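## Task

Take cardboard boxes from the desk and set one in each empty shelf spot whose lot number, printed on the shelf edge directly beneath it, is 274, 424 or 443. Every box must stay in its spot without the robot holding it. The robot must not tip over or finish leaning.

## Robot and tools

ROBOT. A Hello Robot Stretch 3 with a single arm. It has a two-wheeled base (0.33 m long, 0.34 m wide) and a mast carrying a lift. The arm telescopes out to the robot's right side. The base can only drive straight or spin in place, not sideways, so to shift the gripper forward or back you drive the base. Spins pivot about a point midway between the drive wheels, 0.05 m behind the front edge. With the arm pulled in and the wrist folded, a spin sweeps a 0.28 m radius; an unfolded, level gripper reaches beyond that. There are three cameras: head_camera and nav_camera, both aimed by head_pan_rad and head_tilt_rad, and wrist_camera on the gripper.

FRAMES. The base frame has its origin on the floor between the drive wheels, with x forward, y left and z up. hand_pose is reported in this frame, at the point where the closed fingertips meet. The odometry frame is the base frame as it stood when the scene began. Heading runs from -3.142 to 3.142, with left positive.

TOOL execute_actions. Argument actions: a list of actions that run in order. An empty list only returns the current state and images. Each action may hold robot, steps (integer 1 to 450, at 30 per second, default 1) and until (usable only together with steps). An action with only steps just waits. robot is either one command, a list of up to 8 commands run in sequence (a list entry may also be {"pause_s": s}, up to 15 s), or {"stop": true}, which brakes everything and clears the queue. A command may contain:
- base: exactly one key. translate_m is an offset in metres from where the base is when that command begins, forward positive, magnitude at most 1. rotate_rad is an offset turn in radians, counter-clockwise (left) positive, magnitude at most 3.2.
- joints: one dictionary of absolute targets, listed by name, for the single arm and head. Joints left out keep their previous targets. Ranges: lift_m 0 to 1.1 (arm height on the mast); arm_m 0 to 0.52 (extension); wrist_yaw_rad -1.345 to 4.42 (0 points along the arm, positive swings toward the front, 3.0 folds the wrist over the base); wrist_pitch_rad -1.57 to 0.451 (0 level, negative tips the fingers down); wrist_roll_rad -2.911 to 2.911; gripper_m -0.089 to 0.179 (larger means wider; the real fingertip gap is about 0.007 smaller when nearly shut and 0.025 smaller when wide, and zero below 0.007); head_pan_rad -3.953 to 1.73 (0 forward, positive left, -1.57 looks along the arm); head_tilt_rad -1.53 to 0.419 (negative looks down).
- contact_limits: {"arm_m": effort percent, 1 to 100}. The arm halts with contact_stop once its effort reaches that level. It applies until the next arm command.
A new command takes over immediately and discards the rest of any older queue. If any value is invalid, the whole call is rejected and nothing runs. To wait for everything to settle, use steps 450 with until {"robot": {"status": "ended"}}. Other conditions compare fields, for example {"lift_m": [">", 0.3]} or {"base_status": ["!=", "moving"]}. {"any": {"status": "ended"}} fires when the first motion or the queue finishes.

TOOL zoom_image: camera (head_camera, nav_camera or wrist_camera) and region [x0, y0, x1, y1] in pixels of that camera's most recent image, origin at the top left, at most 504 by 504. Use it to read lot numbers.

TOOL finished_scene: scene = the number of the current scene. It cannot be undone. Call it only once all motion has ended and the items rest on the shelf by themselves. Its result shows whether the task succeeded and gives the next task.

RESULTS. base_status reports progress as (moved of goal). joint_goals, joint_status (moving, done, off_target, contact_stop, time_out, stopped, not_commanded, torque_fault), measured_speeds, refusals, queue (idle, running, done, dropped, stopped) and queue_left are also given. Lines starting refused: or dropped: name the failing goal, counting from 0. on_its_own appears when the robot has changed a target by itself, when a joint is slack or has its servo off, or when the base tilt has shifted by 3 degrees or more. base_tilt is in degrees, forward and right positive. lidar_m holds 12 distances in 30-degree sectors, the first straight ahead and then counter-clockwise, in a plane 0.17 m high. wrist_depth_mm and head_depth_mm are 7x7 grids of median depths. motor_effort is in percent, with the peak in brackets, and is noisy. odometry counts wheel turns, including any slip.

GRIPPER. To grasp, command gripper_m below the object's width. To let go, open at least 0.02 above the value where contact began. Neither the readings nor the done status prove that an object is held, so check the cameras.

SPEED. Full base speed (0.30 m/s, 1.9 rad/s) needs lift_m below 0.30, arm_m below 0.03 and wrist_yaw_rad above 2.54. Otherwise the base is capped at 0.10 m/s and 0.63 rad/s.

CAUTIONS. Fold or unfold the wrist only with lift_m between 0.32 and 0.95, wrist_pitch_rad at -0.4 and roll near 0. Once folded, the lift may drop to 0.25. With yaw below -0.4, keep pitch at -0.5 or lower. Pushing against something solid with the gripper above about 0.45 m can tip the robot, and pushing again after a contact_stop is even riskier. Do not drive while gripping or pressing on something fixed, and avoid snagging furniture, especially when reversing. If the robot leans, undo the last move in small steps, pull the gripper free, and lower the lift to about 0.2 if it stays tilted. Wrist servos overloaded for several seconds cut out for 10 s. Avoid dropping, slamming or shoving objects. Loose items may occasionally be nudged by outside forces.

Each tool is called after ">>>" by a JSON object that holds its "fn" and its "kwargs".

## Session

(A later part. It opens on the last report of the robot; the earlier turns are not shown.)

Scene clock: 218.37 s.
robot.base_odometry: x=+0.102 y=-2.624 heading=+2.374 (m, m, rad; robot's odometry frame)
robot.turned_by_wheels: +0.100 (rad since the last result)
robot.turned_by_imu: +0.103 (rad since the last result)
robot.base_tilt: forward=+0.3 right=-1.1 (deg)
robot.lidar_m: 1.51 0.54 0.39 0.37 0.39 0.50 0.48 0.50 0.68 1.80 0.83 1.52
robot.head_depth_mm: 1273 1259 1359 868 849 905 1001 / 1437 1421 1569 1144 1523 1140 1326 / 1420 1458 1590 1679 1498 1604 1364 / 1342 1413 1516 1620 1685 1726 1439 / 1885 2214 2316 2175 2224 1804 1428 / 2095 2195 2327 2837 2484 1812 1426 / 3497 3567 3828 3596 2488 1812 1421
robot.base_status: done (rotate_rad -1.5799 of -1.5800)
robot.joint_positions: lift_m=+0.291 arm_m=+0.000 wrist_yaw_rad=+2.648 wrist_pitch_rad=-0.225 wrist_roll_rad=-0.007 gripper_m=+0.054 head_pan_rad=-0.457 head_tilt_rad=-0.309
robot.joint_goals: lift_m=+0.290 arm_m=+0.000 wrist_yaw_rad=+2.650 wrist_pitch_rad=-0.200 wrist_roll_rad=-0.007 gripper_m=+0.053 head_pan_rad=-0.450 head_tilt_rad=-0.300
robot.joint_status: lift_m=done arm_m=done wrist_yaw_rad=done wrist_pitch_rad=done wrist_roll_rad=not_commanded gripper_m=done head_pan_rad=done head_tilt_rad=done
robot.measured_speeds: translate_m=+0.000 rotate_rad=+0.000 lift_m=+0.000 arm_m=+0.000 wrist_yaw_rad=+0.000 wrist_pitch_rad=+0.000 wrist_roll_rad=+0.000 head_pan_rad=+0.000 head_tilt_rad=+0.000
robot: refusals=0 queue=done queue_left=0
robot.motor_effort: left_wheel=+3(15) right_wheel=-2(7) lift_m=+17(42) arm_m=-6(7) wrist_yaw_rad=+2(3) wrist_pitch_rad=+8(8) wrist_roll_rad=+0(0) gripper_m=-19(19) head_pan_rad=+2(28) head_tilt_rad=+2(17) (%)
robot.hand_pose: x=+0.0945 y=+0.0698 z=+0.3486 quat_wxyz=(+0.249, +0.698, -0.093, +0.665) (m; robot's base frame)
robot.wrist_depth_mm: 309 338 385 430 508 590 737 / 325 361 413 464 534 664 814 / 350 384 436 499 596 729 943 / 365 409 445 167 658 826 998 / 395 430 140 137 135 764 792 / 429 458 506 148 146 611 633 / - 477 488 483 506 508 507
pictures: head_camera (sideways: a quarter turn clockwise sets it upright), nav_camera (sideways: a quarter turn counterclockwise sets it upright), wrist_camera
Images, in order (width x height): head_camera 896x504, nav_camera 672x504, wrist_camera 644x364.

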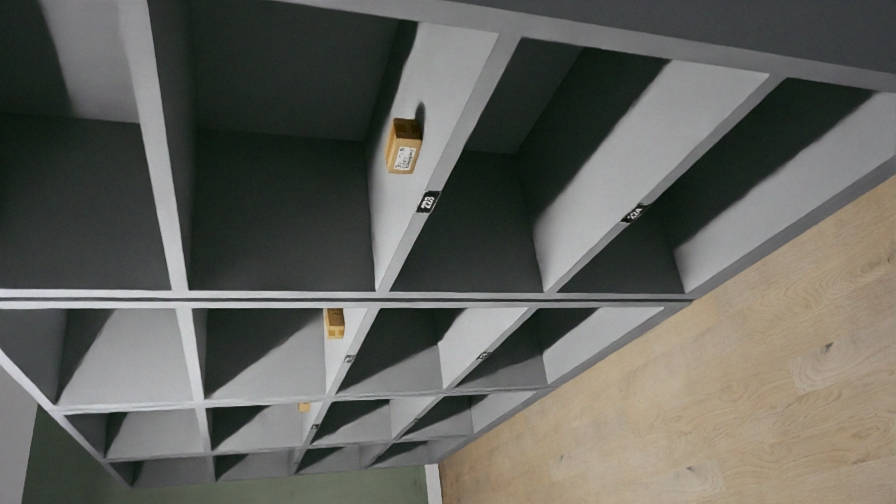

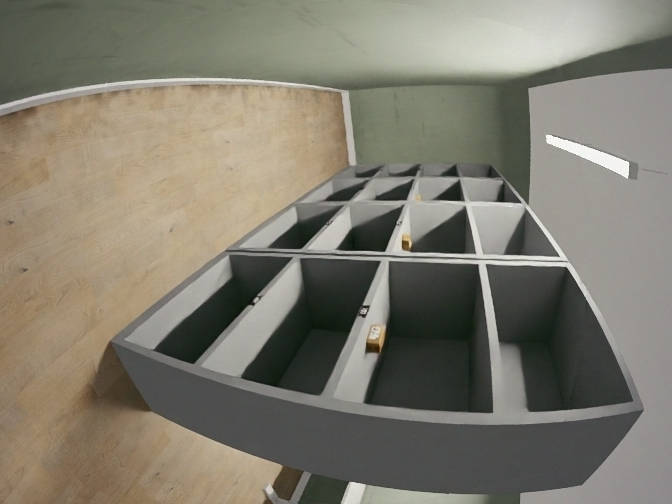

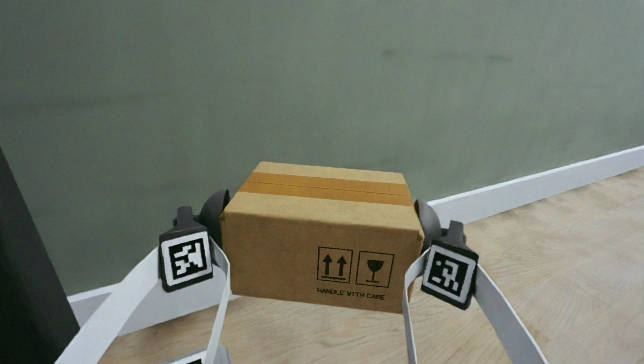

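>>> {"fn": "zoom_image", "kwargs": {"camera": "head_camera", "region": [400, 180, 700, 480]}}

>>> {"fn": "execute_actions", "kwargs": {"actions": [{"robot":[{"base":{"translate_m":1},"joints":{"head_tilt_rad":-0.6}},{"base":{"translate_m":0.3}}],"steps":450,"until":{"robot":{"status":"ended"}}}]}}

Region (400, 180, 700, 480) of head_camera's 896x504 image, scaled by 1.680, with more detail than that image has.

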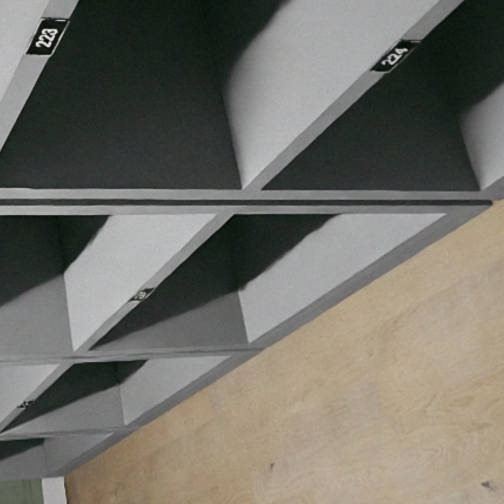

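Scene clock: 228.63 s.
robot.base_odometry: x=-0.833 y=-1.721 heading=+2.374 (m, m, rad; robot's odometry frame)
robot.turned_by_wheels: +0.000 (rad since the last result)
robot.turned_by_imu: +0.011 (rad since the last result)
robot.base_tilt: forward=+0.0 right=-1.0 (deg)
robot.lidar_m: 1.49 0.54 0.40 0.38 0.40 0.54 1.49 0.95 1.02 0.64 0.65 1.23
robot.head_depth_mm: 1121 1207 944 1343 1067 1337 1155 / 1059 1154 1352 1330 1494 1353 1199 / 1016 1103 1277 1394 1613 1405 1191 / 1798 1521 1765 1871 1663 1407 1193 / 1753 1903 2107 2153 1731 1410 1188 / 2365 2622 2873 2205 1709 1400 1177 / 2381 2619 2863 2204 1718 1395 1188
robot.base_status: done (translate_m +0.3000 of +0.3000)
robot.joint_positions: lift_m=+0.291 arm_m=+0.000 wrist_yaw_rad=+2.648 wrist_pitch_rad=-0.225 wrist_roll_rad=-0.007 gripper_m=+0.054 head_pan_rad=-0.457 head_tilt_rad=-0.593
robot.joint_goals: lift_m=+0.290 arm_m=+0.000 wrist_yaw_rad=+2.650 wrist_pitch_rad=-0.200 wrist_roll_rad=-0.007 gripper_m=+0.053 head_pan_rad=-0.450 head_tilt_rad=-0.600
robot.joint_status: lift_m=done arm_m=done wrist_yaw_rad=done wrist_pitch_rad=done wrist_roll_rad=not_commanded gripper_m=done head_pan_rad=done head_tilt_rad=done
robot.measured_speeds: translate_m=+0.000 rotate_rad=+0.000 lift_m=+0.000 arm_m=+0.000 wrist_yaw_rad=+0.000 wrist_pitch_rad=+0.000 wrist_roll_rad=+0.000 head_pan_rad=+0.000 head_tilt_rad=+0.000
robot: refusals=0 queue=done queue_left=0
robot.motor_effort: left_wheel=+2(15) right_wheel=-1(4) lift_m=+17(17) arm_m=-6(6) wrist_yaw_rad=+1(2) wrist_pitch_rad=+9(8) wrist_roll_rad=+0(0) gripper_m=-19(19) head_pan_rad=+3(2) head_tilt_rad=-4(14) (%)
robot.hand_pose: x=+0.0945 y=+0.0698 z=+0.3486 quat_wxyz=(+0.249, +0.698, -0.093, +0.665) (m; robot's base frame)
robot.wrist_depth_mm: 319 342 387 440 504 588 719 / 335 366 406 474 552 658 789 / 353 393 441 510 600 734 955 / 373 417 452 167 651 814 985 / 407 440 140 138 135 788 783 / 431 459 505 147 147 612 636 / - 475 486 494 501 511 511
pictures: head_camera (sideways: a quarter turn clockwise sets it upright), nav_camera (sideways: a quarter turn counterclockwise sets it upright), wrist_camera
Images, in order (width x height): head_camera 896x504, nav_camera 672x504, wrist_camera 644x364.

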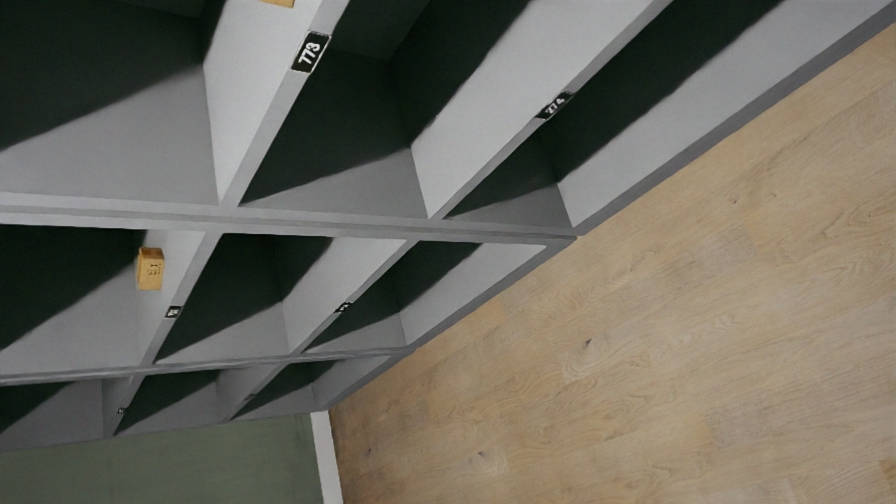

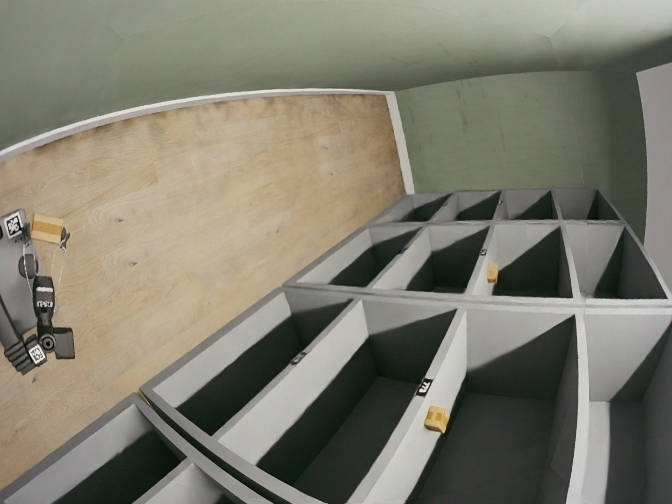

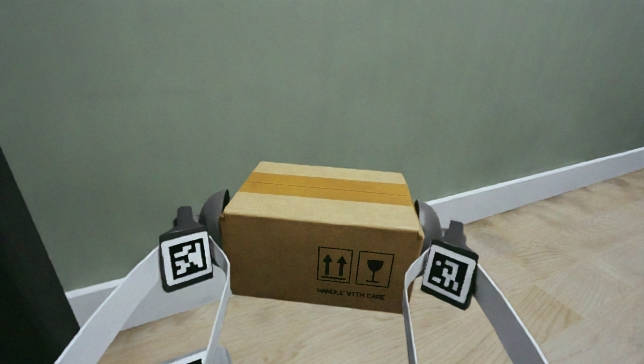

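>>> {"fn": "execute_actions", "kwargs": {"actions": [{"robot":[{"base":{"translate_m":0.6}},{"joints":{"lift_m":0.56,"wrist_yaw_rad":0,"head_pan_rad":-0.4,"head_tilt_rad":-0.45}}],"steps":450,"until":{"robot":{"status":"ended"}}}]}}

Scene clock: 237.97 s.
robot.base_odometry: x=-1.265 y=-1.304 heading=+2.374 (m, m, rad; robot's odometry frame)
robot.turned_by_wheels: +0.000 (rad since the last result)
robot.turned_by_imu: +0.005 (rad since the last result)
robot.base_tilt: forward=+0.1 right=-0.9 (deg)
robot.lidar_m: 1.45 0.54 0.40 0.38 0.40 0.54 1.51 1.46 0.74 1.08 0.78 1.52
robot.head_depth_mm: 1091 1409 1176 1487 1206 988 1071 / 1303 1489 1151 1687 1253 1488 1256 / 1276 1411 1497 1640 1765 1523 1285 / 1308 1432 1562 1704 1844 1574 1282 / 1977 2138 2343 2489 2004 1566 1283 / 1980 2130 2308 2476 1989 1564 1269 / 1900 2055 2232 2388 1990 1549 1265
robot.base_status: done (translate_m +0.6000 of +0.6000)
robot.joint_positions: lift_m=+0.559 arm_m=+0.000 wrist_yaw_rad=+0.003 wrist_pitch_rad=-0.225 wrist_roll_rad=-0.007 gripper_m=+0.054 head_pan_rad=-0.407 head_tilt_rad=-0.458
robot.joint_goals: lift_m=+0.560 arm_m=+0.000 wrist_yaw_rad=+0.000 wrist_pitch_rad=-0.200 wrist_roll_rad=-0.007 gripper_m=+0.053 head_pan_rad=-0.400 head_tilt_rad=-0.450
robot.joint_status: lift_m=done arm_m=done wrist_yaw_rad=done wrist_pitch_rad=done wrist_roll_rad=not_commanded gripper_m=done head_pan_rad=done head_tilt_rad=done
robot.measured_speeds: translate_m=+0.000 rotate_rad=+0.000 lift_m=+0.000 arm_m=+0.000 wrist_yaw_rad=+0.000 wrist_pitch_rad=+0.000 wrist_roll_rad=+0.000 head_pan_rad=+0.000 head_tilt_rad=+0.000
robot: refusals=0 queue=done queue_left=0
robot.motor_effort: left_wheel=+0(13) right_wheel=-1(3) lift_m=+45(45) arm_m=-7(6) wrist_yaw_rad=-2(6) wrist_pitch_rad=+9(9) wrist_roll_rad=+0(0) gripper_m=-19(18) head_pan_rad=+2(8) head_tilt_rad=+2(12) (%)
robot.hand_pose: x=-0.0208 y=-0.3898 z=+0.6173 quat_wxyz=(+0.706, +0.081, -0.700, -0.079) (m; robot's base frame)
robot.wrist_depth_mm: 520 735 722 739 729 674 439 / 532 737 806 774 792 650 432 / 486 545 551 589 601 579 426 / 500 430 424 166 427 433 414 / 556 771 140 137 135 622 445 / 570 766 747 148 147 570 494 / 609 693 697 718 699 659 703
pictures: head_camera (sideways: a quarter turn clockwise sets it upright), nav_camera (sideways: a quarter turn counterclockwise sets it upright), wrist_camera
Images, in order (width x height): head_camera 896x504, nav_camera 672x504, wrist_camera 644x364.

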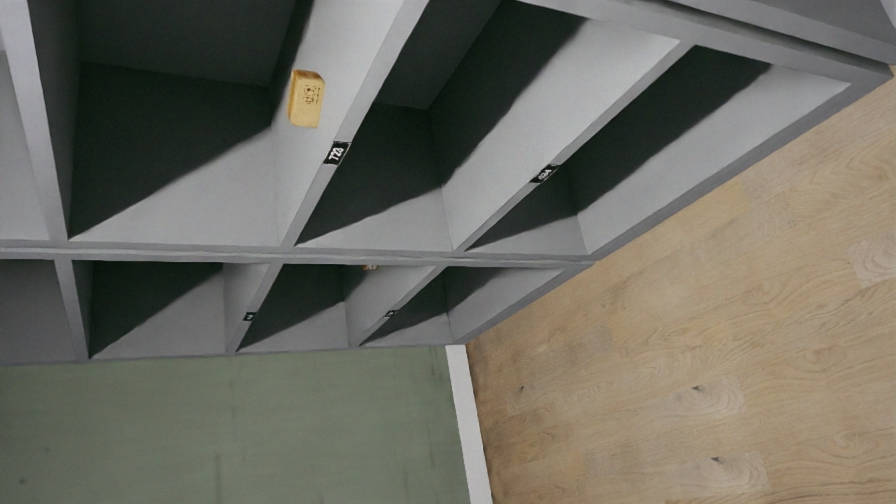

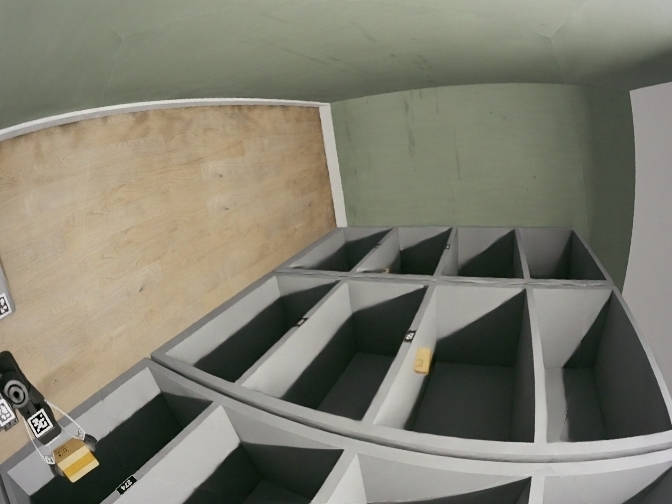

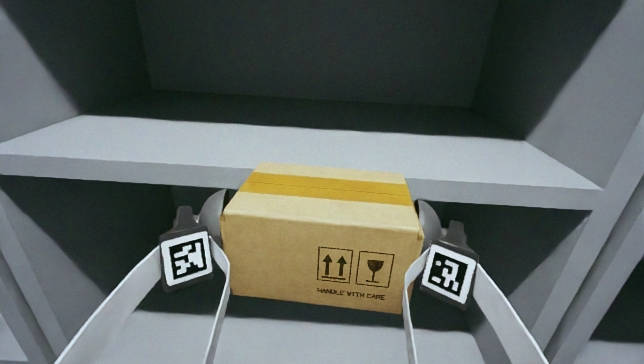

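>>> {"fn": "execute_actions", "kwargs": {"actions": [{"robot":[{"base":{"translate_m":0.04},"joints":{"arm_m":0.37}},{"joints":{"lift_m":0.513}},{"joints":{"gripper_m":0.179}},{"joints":{"arm_m":0}}],"steps":450,"until":{"robot":{"status":"ended"}}}]}}

>>> {"fn": "zoom_image", "kwargs": {"camera": "head_camera", "region": [200, 260, 320, 360]}}

Scene clock: 253.03 s.
robot.base_odometry: x=-1.294 y=-1.277 heading=+2.374 (m, m, rad; robot's odometry frame)
robot.turned_by_wheels: +0.000 (rad since the last result)
robot.turned_by_imu: +0.000 (rad since the last result)
robot.base_tilt: forward=+0.1 right=-1.1 (deg)
robot.lidar_m: 1.45 0.54 0.40 0.38 0.40 0.54 1.52 1.49 0.76 1.08 0.75 1.49
robot.head_depth_mm: 1088 1404 1176 1490 1216 1000 1042 / 1272 1444 1153 1661 1253 1491 1260 / 1231 1377 1456 1594 1759 1520 1281 / 1331 1394 1528 1696 1791 1568 1282 / 1960 2137 2301 2501 2004 1565 1280 / 1941 2086 2274 2472 2009 1558 1277 / 1882 2000 2166 2368 1999 1558 1275
robot.base_status: done (translate_m +0.0400 of +0.0400)
robot.joint_positions: lift_m=+0.514 arm_m=+0.000 wrist_yaw_rad=+0.001 wrist_pitch_rad=-0.221 wrist_roll_rad=-0.007 gripper_m=+0.179 head_pan_rad=-0.407 head_tilt_rad=-0.458
robot.joint_goals: lift_m=+0.513 arm_m=+0.000 wrist_yaw_rad=+0.000 wrist_pitch_rad=-0.200 wrist_roll_rad=-0.007 gripper_m=+0.179 head_pan_rad=-0.400 head_tilt_rad=-0.450
robot.joint_status: lift_m=done arm_m=done wrist_yaw_rad=done wrist_pitch_rad=done wrist_roll_rad=not_commanded gripper_m=done head_pan_rad=done head_tilt_rad=done
robot.measured_speeds: translate_m=+0.000 rotate_rad=+0.000 lift_m=+0.000 arm_m=+0.000 wrist_yaw_rad=+0.000 wrist_pitch_rad=+0.000 wrist_roll_rad=+0.000 head_pan_rad=+0.000 head_tilt_rad=+0.000
robot: refusals=0 queue=done queue_left=0
robot.motor_effort: left_wheel=+1(7) right_wheel=-1(3) lift_m=+17(45) arm_m=-7(7) wrist_yaw_rad=-1(1) wrist_pitch_rad=+7(8) wrist_roll_rad=+0(0) gripper_m=+0(86) head_pan_rad=+2(4) head_tilt_rad=+2(3) (%)
robot.hand_pose: x=-0.0211 y=-0.3901 z=+0.5727 quat_wxyz=(+0.706, +0.079, -0.700, -0.077) (m; robot's base frame)
robot.wrist_depth_mm: 483 671 756 742 729 716 492 / 489 631 779 766 780 745 476 / 420 412 414 436 461 499 451 / 497 710 961 900 914 608 411 / 500 838 974 941 930 766 460 / 541 726 765 779 831 763 484 / 598 625 644 666 666 640 554
pictures: head_camera (sideways: a quarter turn clockwise sets it upright), nav_camera (sideways: a quarter turn counterclockwise sets it upright), wrist_camera
Images, in order (width x height): head_camera 896x504, nav_camera 672x504, wrist_camera 644x364.

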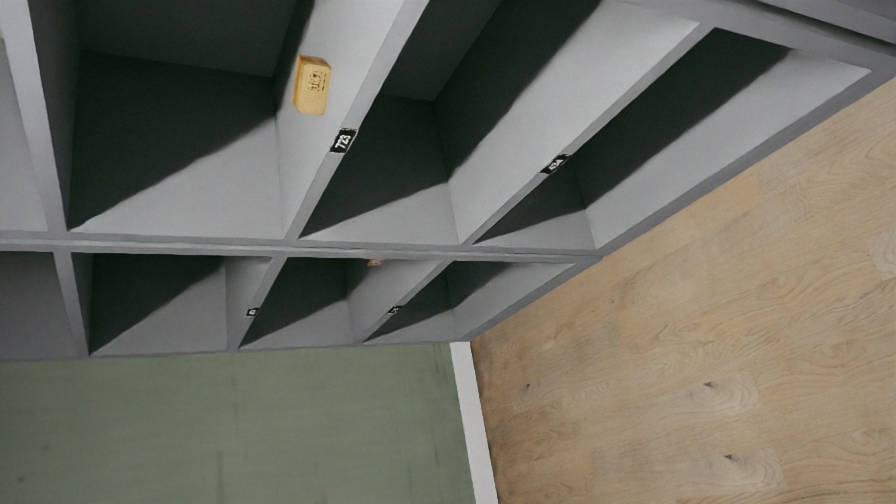

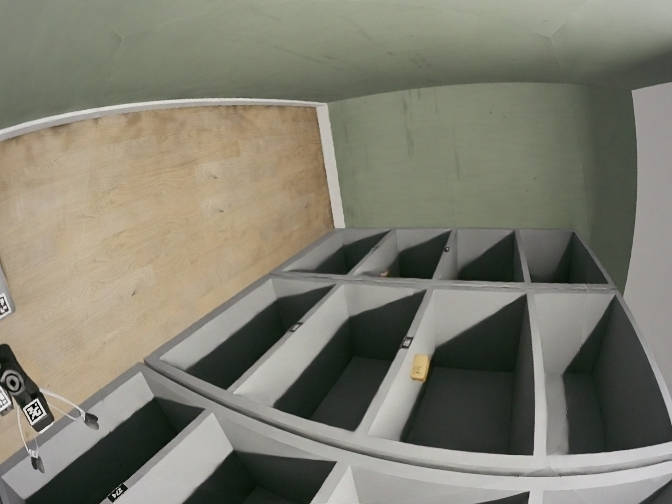

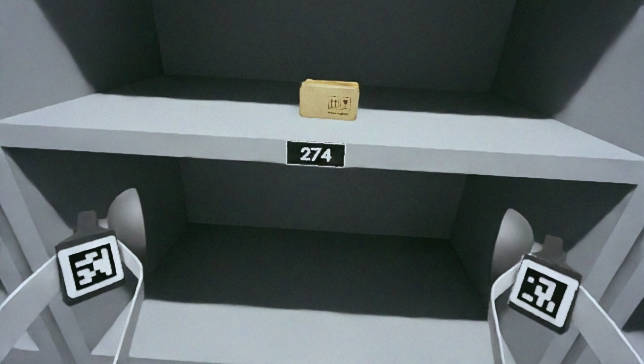

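Region (200, 260, 320, 360) of head_camera's 896x504 image, scaled by 4.200, with more detail than that image has.

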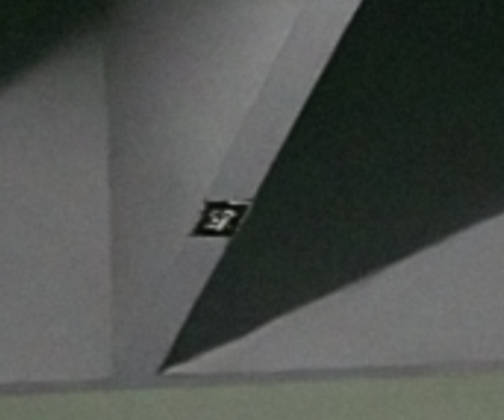

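Retrace.

>>> {"fn": "execute_actions", "kwargs": {"actions": [{"robot":[{"base":{"translate_m":-1},"joints":{"wrist_yaw_rad":2.65,"lift_m":0.29,"gripper_m":0.05,"head_pan_rad":0}},{"base":{"translate_m":-0.98}},{"base":{"rotate_rad":-1.58}}],"steps":450,"until":{"robot":{"status":"ended"}}}]}}

Scene clock: 268.47 s.
robot.base_odometry: x=+0.131 y=-2.652 heading=+0.794 (m, m, rad; robot's odometry frame)
robot.turned_by_wheels: -1.580 (rad since the last result)
robot.turned_by_imu: -1.588 (rad since the last result)
robot.base_tilt: forward=+0.0 right=-1.2 (deg)
robot.lidar_m: 1.64 0.86 1.52 1.53 0.54 0.39 0.37 0.39 0.46 0.44 0.46 0.62
robot.head_depth_mm: 1162 1151 1149 1138 1134 1121 1123 / 1619 1670 1649 1646 1621 1487 1299 / 2755 2914 2884 2551 2026 1571 1286 / 2772 2983 3327 2810 2016 1565 1287 / 2811 3042 3287 2771 2001 1556 1281 / 2750 2972 3275 2802 2006 1562 1280 / 2773 3044 3193 2731 1980 1549 1275
robot.base_status: done (rotate_rad -1.5799 of -1.5800)
robot.joint_positions: lift_m=+0.291 arm_m=+0.000 wrist_yaw_rad=+2.648 wrist_pitch_rad=-0.220 wrist_roll_rad=-0.007 gripper_m=+0.050 head_pan_rad=-0.007 head_tilt_rad=-0.457
robot.joint_goals: lift_m=+0.290 arm_m=+0.000 wrist_yaw_rad=+2.650 wrist_pitch_rad=-0.200 wrist_roll_rad=-0.007 gripper_m=+0.050 head_pan_rad=+0.000 head_tilt_rad=-0.450
robot.joint_status: lift_m=done arm_m=done wrist_yaw_rad=done wrist_pitch_rad=done wrist_roll_rad=not_commanded gripper_m=done head_pan_rad=done head_tilt_rad=done
robot.measured_speeds: translate_m=+0.000 rotate_rad=+0.000 lift_m=+0.000 arm_m=+0.000 wrist_yaw_rad=+0.000 wrist_pitch_rad=+0.000 wrist_roll_rad=+0.000 head_pan_rad=+0.000 head_tilt_rad=+0.000
robot: refusals=0 queue=done queue_left=0
robot.motor_effort: left_wheel=+4(14) right_wheel=-2(5) lift_m=+16(23) arm_m=-6(7) wrist_yaw_rad=+2(3) wrist_pitch_rad=+7(7) wrist_roll_rad=+0(0) gripper_m=+0(82) head_pan_rad=+2(20) head_tilt_rad=+1(3) (%)
robot.hand_pose: x=+0.0947 y=+0.0702 z=+0.3498 quat_wxyz=(+0.248, +0.698, -0.095, +0.665) (m; robot's base frame)
robot.wrist_depth_mm: - - - - 851 855 - / - - - - 883 956 - / - - - - 912 - - / 872 924 939 987 951 - - / 689 713 753 755 777 778 777 / 571 587 568 588 584 603 628 / - 467 486 494 496 510 515
pictures: head_camera (sideways: a quarter turn clockwise sets it upright), nav_camera (sideways: a quarter turn counterclockwise sets it upright), wrist_camera
Images, in order (width x height): head_camera 896x504, nav_camera 672x504, wrist_camera 644x364.

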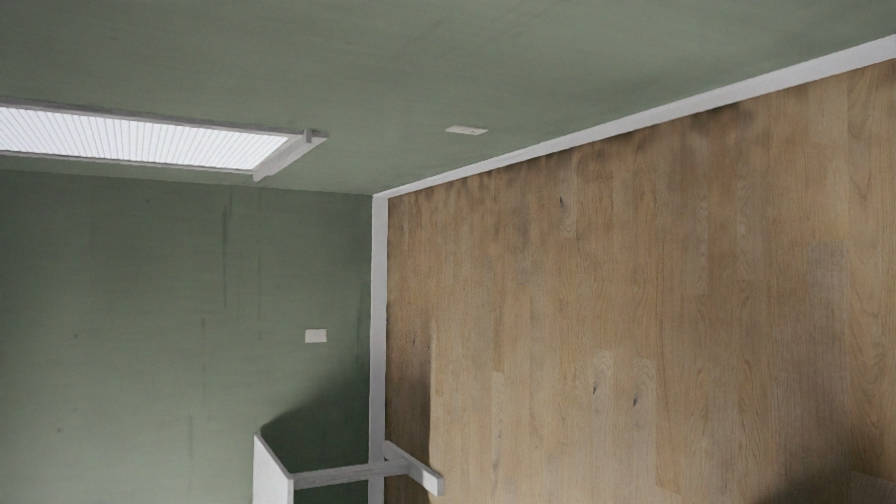

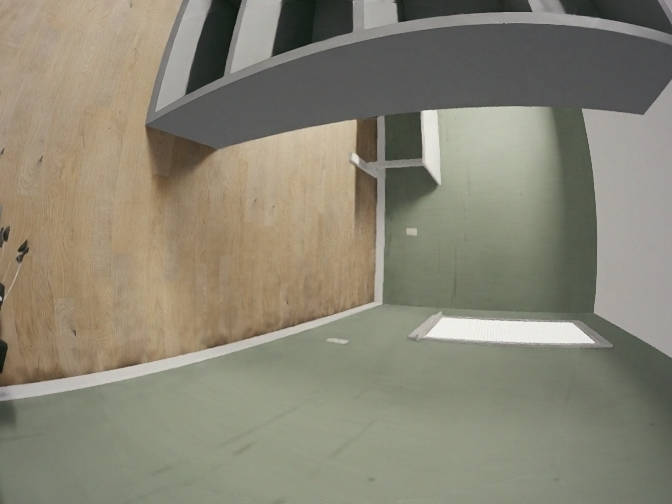

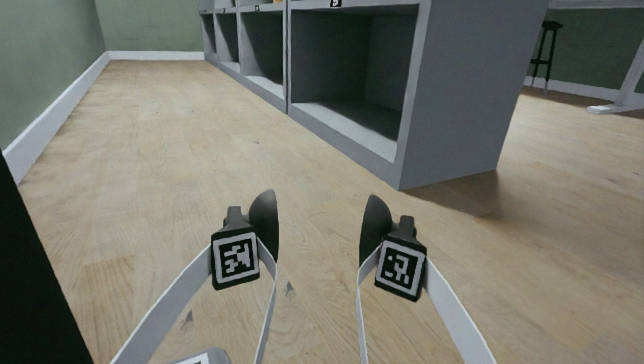

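>>> {"fn": "execute_actions", "kwargs": {"actions": [{"robot":[{"base":{"rotate_rad":0.03}},{"base":{"translate_m":1}},{"base":{"translate_m":0.82}},{"base":{"rotate_rad":1.49}},{"base":{"translate_m":1}},{"base":{"translate_m":0.75}},{"joints":{"lift_m":0.76,"wrist_yaw_rad":-0.25,"head_pan_rad":-1.57,"head_tilt_rad":-0.6}},{"joints":{"arm_m":0.2,"gripper_m":0.179}}],"steps":450,"until":{"robot":{"status":"ended"}}},{"steps":450,"until":{"robot":{"status":"ended"}}}]}}

Scene clock: 300.80 s.
robot.base_odometry: x=+0.183 y=-0.027 heading=+2.314 (m, m, rad; robot's odometry frame)
robot.turned_by_wheels: +1.520 (rad since the last result)
robot.turned_by_imu: +1.542 (rad since the last result)
robot.base_tilt: forward=+0.3 right=-1.1 (deg)
robot.lidar_m: 2.05 1.20 0.85 0.80 0.83 1.10 2.23 2.20 1.31 0.83 1.11 1.99
robot.head_depth_mm: 1228 1370 1455 1015 1684 1466 - / 1233 1361 1437 981 1656 - 1192 / 1225 1354 1426 993 - - 1194 / 1215 1360 1420 1000 1656 1378 1185 / 1215 1352 1415 1000 1568 1408 1185 / 1210 1344 1395 992 1673 1398 1185 / 1209 1340 1387 987 1484 1359 1180
robot.base_status: done (translate_m +0.7500 of +0.7500)
robot.joint_positions: lift_m=+0.759 arm_m=+0.200 wrist_yaw_rad=-0.248 wrist_pitch_rad=-0.220 wrist_roll_rad=-0.007 gripper_m=+0.179 head_pan_rad=-1.563 head_tilt_rad=-0.593
robot.joint_goals: lift_m=+0.760 arm_m=+0.200 wrist_yaw_rad=-0.250 wrist_pitch_rad=-0.200 wrist_roll_rad=-0.007 gripper_m=+0.179 head_pan_rad=-1.570 head_tilt_rad=-0.600
robot.joint_status: lift_m=done arm_m=done wrist_yaw_rad=done wrist_pitch_rad=done wrist_roll_rad=not_commanded gripper_m=done head_pan_rad=done head_tilt_rad=done
robot.measured_speeds: translate_m=+0.000 rotate_rad=+0.000 lift_m=+0.000 arm_m=+0.000 wrist_yaw_rad=+0.000 wrist_pitch_rad=+0.000 wrist_roll_rad=+0.000 head_pan_rad=+0.000 head_tilt_rad=+0.000
robot: refusals=0 queue=done queue_left=0
robot.motor_effort: left_wheel=-4(14) right_wheel=+2(8) lift_m=+44(45) arm_m=+6(7) wrist_yaw_rad=-2(2) wrist_pitch_rad=+7(7) wrist_roll_rad=+0(0) gripper_m=+0(85) head_pan_rad=-3(26) head_tilt_rad=-3(13) (%)
robot.hand_pose: x=-0.0817 y=-0.5818 z=+0.8186 quat_wxyz=(+0.691, -0.009, -0.704, -0.164) (m; robot's base frame)
robot.wrist_depth_mm: 813 848 918 939 - - - / 848 876 947 - - - - / 550 580 600 582 690 696 744 / 392 403 410 427 437 454 474 / 311 307 314 335 363 395 - / - - - - - - - / 770 933 971 - - - -
pictures: head_camera (sideways: a quarter turn clockwise sets it upright), nav_camera (sideways: a quarter turn counterclockwise sets it upright), wrist_camera
Images, in order (width x height): head_camera 896x504, nav_camera 672x504, wrist_camera 644x364.

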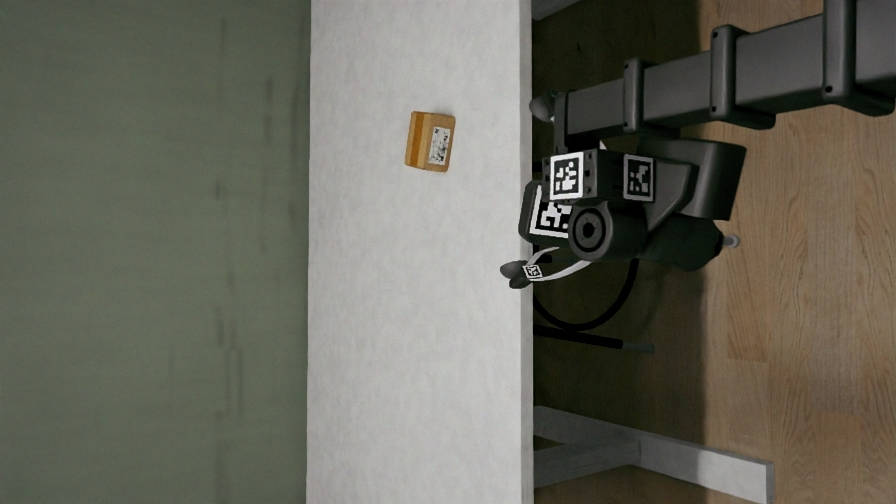

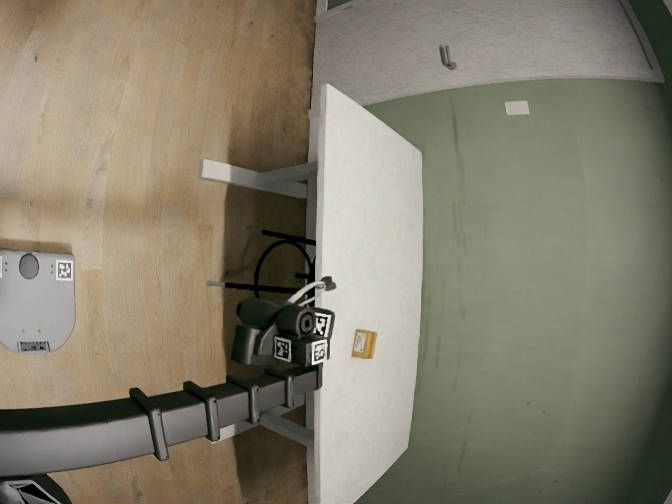

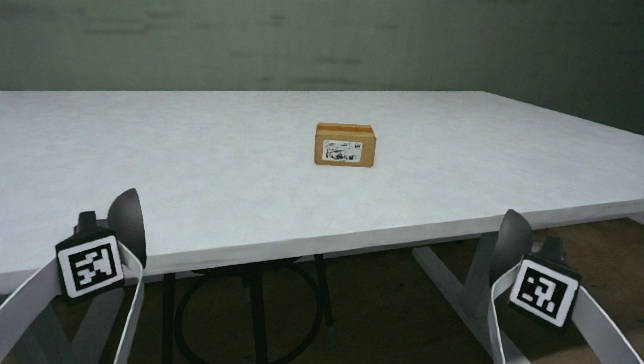

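>>> {"fn": "execute_actions", "kwargs": {"actions": [{"robot":[{"base":{"translate_m":-0.11},"joints":{"arm_m":0.38}},{"joints":{"lift_m":0.697,"arm_m":0.51}}],"steps":450,"until":{"robot":{"status":"ended"}}}]}}

Scene clock: 310.77 s.
robot.base_odometry: x=+0.258 y=-0.108 heading=+2.314 (m, m, rad; robot's odometry frame)
robot.turned_by_wheels: +0.000 (rad since the last result)
robot.turned_by_imu: -0.001 (rad since the last result)
robot.base_tilt: forward=+0.0 right=-1.1 (deg)
robot.lidar_m: 2.16 1.19 0.84 0.80 0.83 1.09 2.12 2.18 1.25 0.83 1.06 2.00
robot.head_depth_mm: 1236 1378 1452 1015 1692 1425 1227 / 1230 1373 1433 1009 1714 - - / 1230 1363 1424 - 1629 1410 1194 / 1228 1361 1412 1022 1627 1402 1192 / 1220 1356 1409 995 1624 1381 1187 / 1216 1344 1396 988 1606 1412 1179 / 1212 1331 1396 985 1596 1395 1182
robot.base_status: done (translate_m -0.1100 of -0.1100)
robot.joint_positions: lift_m=+0.698 arm_m=+0.510 wrist_yaw_rad=-0.248 wrist_pitch_rad=-0.220 wrist_roll_rad=-0.007 gripper_m=+0.179 head_pan_rad=-1.563 head_tilt_rad=-0.593
robot.joint_goals: lift_m=+0.697 arm_m=+0.510 wrist_yaw_rad=-0.250 wrist_pitch_rad=-0.200 wrist_roll_rad=-0.007 gripper_m=+0.179 head_pan_rad=-1.570 head_tilt_rad=-0.600
robot.joint_status: lift_m=done arm_m=done wrist_yaw_rad=done wrist_pitch_rad=done wrist_roll_rad=not_commanded gripper_m=done head_pan_rad=done head_tilt_rad=done
robot.measured_speeds: translate_m=+0.000 rotate_rad=+0.000 lift_m=+0.000 arm_m=+0.000 wrist_yaw_rad=+0.000 wrist_pitch_rad=+0.000 wrist_roll_rad=+0.000 head_pan_rad=+0.000 head_tilt_rad=+0.000
robot: refusals=0 queue=done queue_left=0
robot.motor_effort: left_wheel=-3(10) right_wheel=+2(3) lift_m=+16(41) arm_m=+6(9) wrist_yaw_rad=-2(1) wrist_pitch_rad=+7(7) wrist_roll_rad=+0(0) gripper_m=+0(1) head_pan_rad=-2(2) head_tilt_rad=-3(4) (%)
robot.hand_pose: x=-0.0817 y=-0.8918 z=+0.7569 quat_wxyz=(+0.691, -0.009, -0.704, -0.165) (m; robot's base frame)
robot.wrist_depth_mm: 563 599 647 688 731 798 851 / 589 609 672 717 756 828 939 / 374 387 411 426 443 468 506 / 262 269 259 171 292 304 314 / 207 204 139 136 199 229 229 / - 159 152 146 161 172 182 / 136 138 140 142 144 145 148
pictures: head_camera (sideways: a quarter turn clockwise sets it upright), nav_camera (sideways: a quarter turn counterclockwise sets it upright), wrist_camera
Images, in order (width x height): head_camera 896x504, nav_camera 672x504, wrist_camera 644x364.

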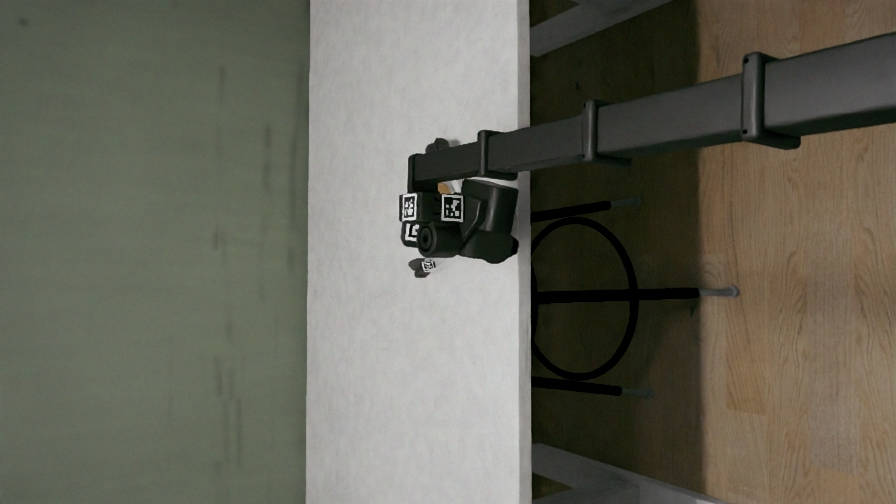

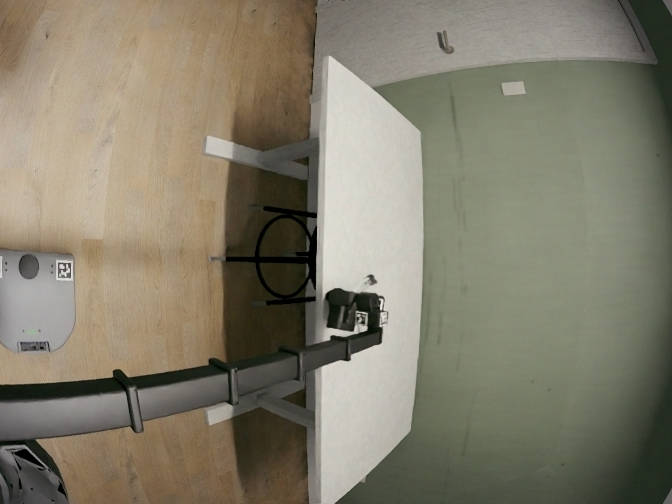

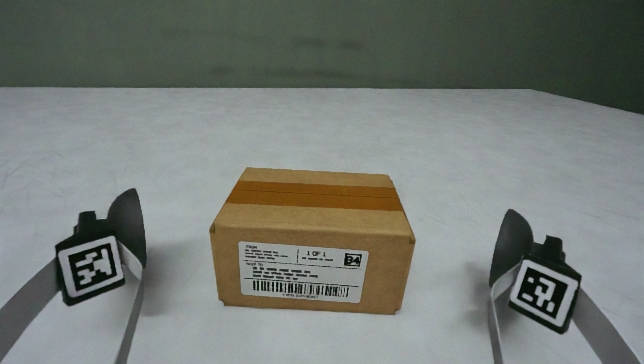

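>>> {"fn": "execute_actions", "kwargs": {"actions": [{"robot":[{"joints":{"gripper_m":0.05}},{"joints":{"lift_m":0.76}},{"joints":{"arm_m":0},"base":{"translate_m":-0.3}},{"base":{"translate_m":-0.4},"joints":{"wrist_yaw_rad":2.65,"lift_m":0.29,"head_pan_rad":0,"head_tilt_rad":-0.4}},{"base":{"translate_m":-0.98}},{"base":{"rotate_rad":1.62}}],"steps":450,"until":{"robot":{"status":"ended"}}},{"steps":450,"until":{"robot":{"status":"ended"}}}]}}

Scene clock: 334.27 s.
robot.base_odometry: x=+1.394 y=-1.346 heading=-2.349 (m, m, rad; robot's odometry frame)
robot.turned_by_wheels: +1.620 (rad since the last result)
robot.turned_by_imu: +1.599 (rad since the last result)
robot.base_tilt: forward=+0.2 right=-1.2 (deg)
robot.lidar_m: 1.84 0.64 0.47 0.45 0.46 0.63 1.56 1.46 2.18 2.99 1.04 0.92
robot.head_depth_mm: 1841 1960 2144 2346 2070 1457 1299 / 1830 1978 2131 2326 2168 1655 1337 / 1814 1968 2106 2323 2170 1650 1331 / 1826 1944 2117 2292 2159 1636 1324 / 1813 1950 2107 2325 2132 1634 1322 / 1821 1929 2056 2246 2055 1630 1318 / 1414 1440 1453 1467 1480 1473 1288
robot.base_status: done (rotate_rad +1.6199 of +1.6200)
robot.joint_positions: lift_m=+0.291 arm_m=+0.000 wrist_yaw_rad=+2.648 wrist_pitch_rad=-0.225 wrist_roll_rad=-0.007 gripper_m=+0.054 head_pan_rad=-0.007 head_tilt_rad=-0.408
robot.joint_goals: lift_m=+0.290 arm_m=+0.000 wrist_yaw_rad=+2.650 wrist_pitch_rad=-0.200 wrist_roll_rad=-0.007 gripper_m=+0.053 head_pan_rad=+0.000 head_tilt_rad=-0.400
robot.joint_status: lift_m=done arm_m=done wrist_yaw_rad=done wrist_pitch_rad=done wrist_roll_rad=not_commanded gripper_m=done head_pan_rad=done head_tilt_rad=done
robot.measured_speeds: translate_m=+0.000 rotate_rad=+0.000 lift_m=+0.000 arm_m=+0.000 wrist_yaw_rad=+0.000 wrist_pitch_rad=+0.000 wrist_roll_rad=+0.000 head_pan_rad=+0.000 head_tilt_rad=+0.000
robot: refusals=0 queue=done queue_left=0
robot.motor_effort: left_wheel=-4(13) right_wheel=+2(7) lift_m=+17(44) arm_m=-6(5) wrist_yaw_rad=+2(3) wrist_pitch_rad=+8(8) wrist_roll_rad=+0(0) gripper_m=-19(93) head_pan_rad=+3(28) head_tilt_rad=+2(14) (%)
robot.hand_pose: x=+0.0945 y=+0.0699 z=+0.3487 quat_wxyz=(+0.249, +0.698, -0.094, +0.665) (m; robot's base frame)
robot.wrist_depth_mm: 366 398 444 508 586 701 846 / 383 428 469 540 643 761 974 / 404 454 510 598 693 831 - / 428 473 521 171 746 901 - / 464 501 133 135 134 768 756 / 489 510 146 143 145 615 608 / - 478 481 492 500 508 517
pictures: head_camera (sideways: a quarter turn clockwise sets it upright), nav_camera (sideways: a quarter turn counterclockwise sets it upright), wrist_camera
Images, in order (width x height): head_camera 896x504, nav_camera 672x504, wrist_camera 644x364.

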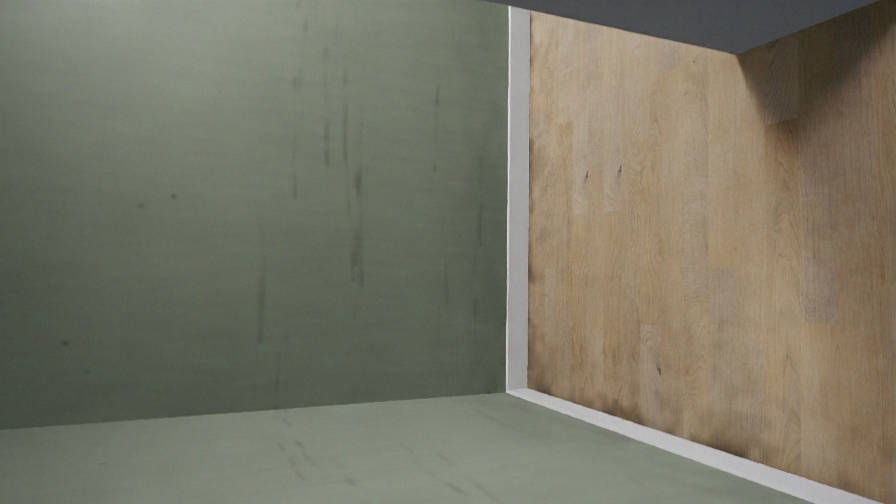

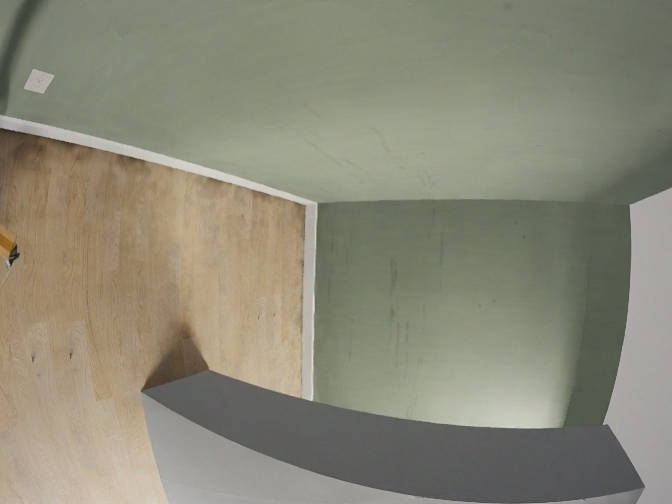

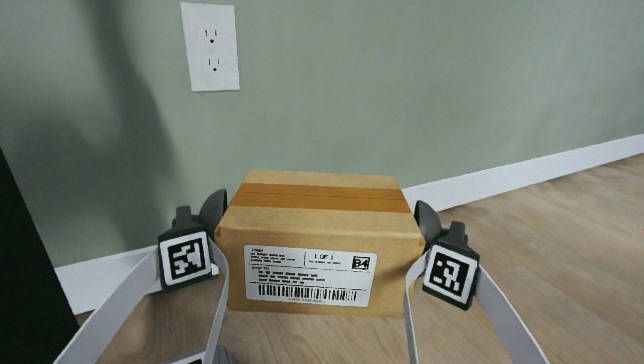

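>>> {"fn": "execute_actions", "kwargs": {"actions": [{"robot":[{"base":{"translate_m":1}},{"base":{"translate_m":0.8}},{"base":{"rotate_rad":-1.6},"joints":{"head_pan_rad":-0.45,"head_tilt_rad":-0.5}},{"base":{"translate_m":1}},{"base":{"translate_m":1}},{"base":{"translate_m":0.5}}],"steps":450,"until":{"robot":{"status":"ended"}}},{"steps":450,"until":{"robot":{"status":"ended"}}}]}}

Scene clock: 361.90 s.
robot.base_odometry: x=-1.598 y=-0.820 heading=+2.334 (m, m, rad; robot's odometry frame)
robot.turned_by_wheels: -1.600 (rad since the last result)
robot.turned_by_imu: -1.556 (rad since the last result)
robot.base_tilt: forward=+0.1 right=-1.0 (deg)
robot.lidar_m: 1.59 0.58 0.43 0.41 0.43 0.59 1.64 1.13 1.08 0.60 1.09 1.01
robot.head_depth_mm: 842 937 997 1208 1156 997 1190 / 819 896 957 1118 1174 1393 1218 / 1420 1723 1145 1152 1280 1389 1257 / 1599 1711 1927 1747 1818 1517 1255 / 1528 1674 1848 2038 1904 1510 1250 / 1501 1628 1783 1967 1901 1499 1245 / 1448 1557 1713 1849 1908 1504 1249
robot.base_status: done (translate_m +0.5000 of +0.5000)
robot.joint_positions: lift_m=+0.291 arm_m=+0.000 wrist_yaw_rad=+2.648 wrist_pitch_rad=-0.225 wrist_roll_rad=-0.007 gripper_m=+0.054 head_pan_rad=-0.443 head_tilt_rad=-0.495
robot.joint_goals: lift_m=+0.290 arm_m=+0.000 wrist_yaw_rad=+2.650 wrist_pitch_rad=-0.200 wrist_roll_rad=-0.007 gripper_m=+0.053 head_pan_rad=-0.450 head_tilt_rad=-0.500
robot.joint_status: lift_m=done arm_m=done wrist_yaw_rad=done wrist_pitch_rad=done wrist_roll_rad=not_commanded gripper_m=done head_pan_rad=done head_tilt_rad=done
robot.measured_speeds: translate_m=+0.000 rotate_rad=+0.000 lift_m=+0.000 arm_m=+0.000 wrist_yaw_rad=+0.000 wrist_pitch_rad=+0.000 wrist_roll_rad=+0.000 head_pan_rad=+0.000 head_tilt_rad=+0.000
robot: refusals=0 queue=done queue_left=0
robot.motor_effort: left_wheel=+0(16) right_wheel=+0(6) lift_m=+17(17) arm_m=-6(6) wrist_yaw_rad=+2(2) wrist_pitch_rad=+8(8) wrist_roll_rad=+0(0) gripper_m=-19(19) head_pan_rad=-2(20) head_tilt_rad=-2(8) (%)
robot.hand_pose: x=+0.0945 y=+0.0699 z=+0.3487 quat_wxyz=(+0.249, +0.698, -0.094, +0.665) (m; robot's base frame)
robot.wrist_depth_mm: 342 376 415 464 543 638 776 / 359 394 436 507 574 691 880 / 378 421 470 551 646 788 - / 392 446 489 169 697 872 - / 428 470 133 133 134 763 781 / 462 487 146 142 144 609 630 / - 469 493 486 507 501 521
pictures: head_camera (sideways: a quarter turn clockwise sets it upright), nav_camera (sideways: a quarter turn counterclockwise sets it upright), wrist_camera
Images, in order (width x height): head_camera 896x504, nav_camera 672x504, wrist_camera 644x364.

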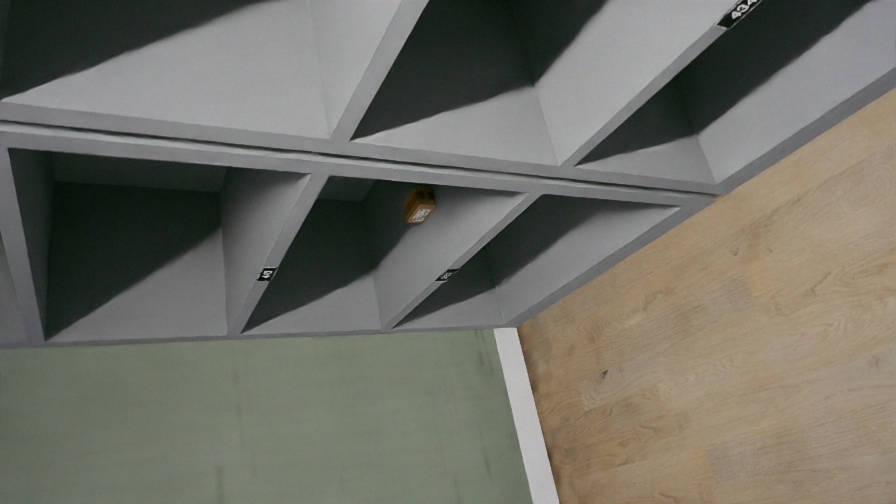

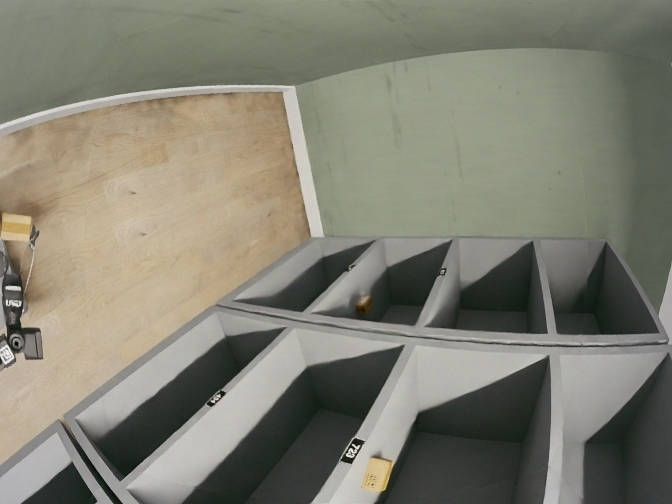

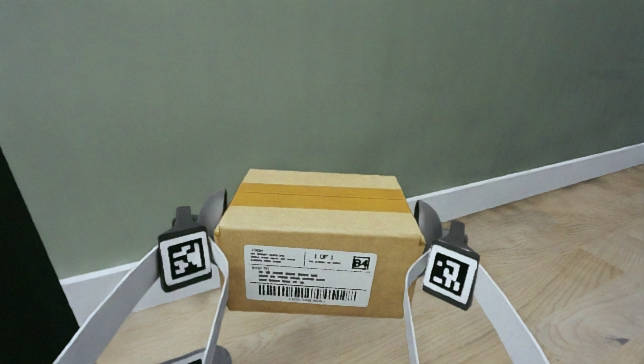

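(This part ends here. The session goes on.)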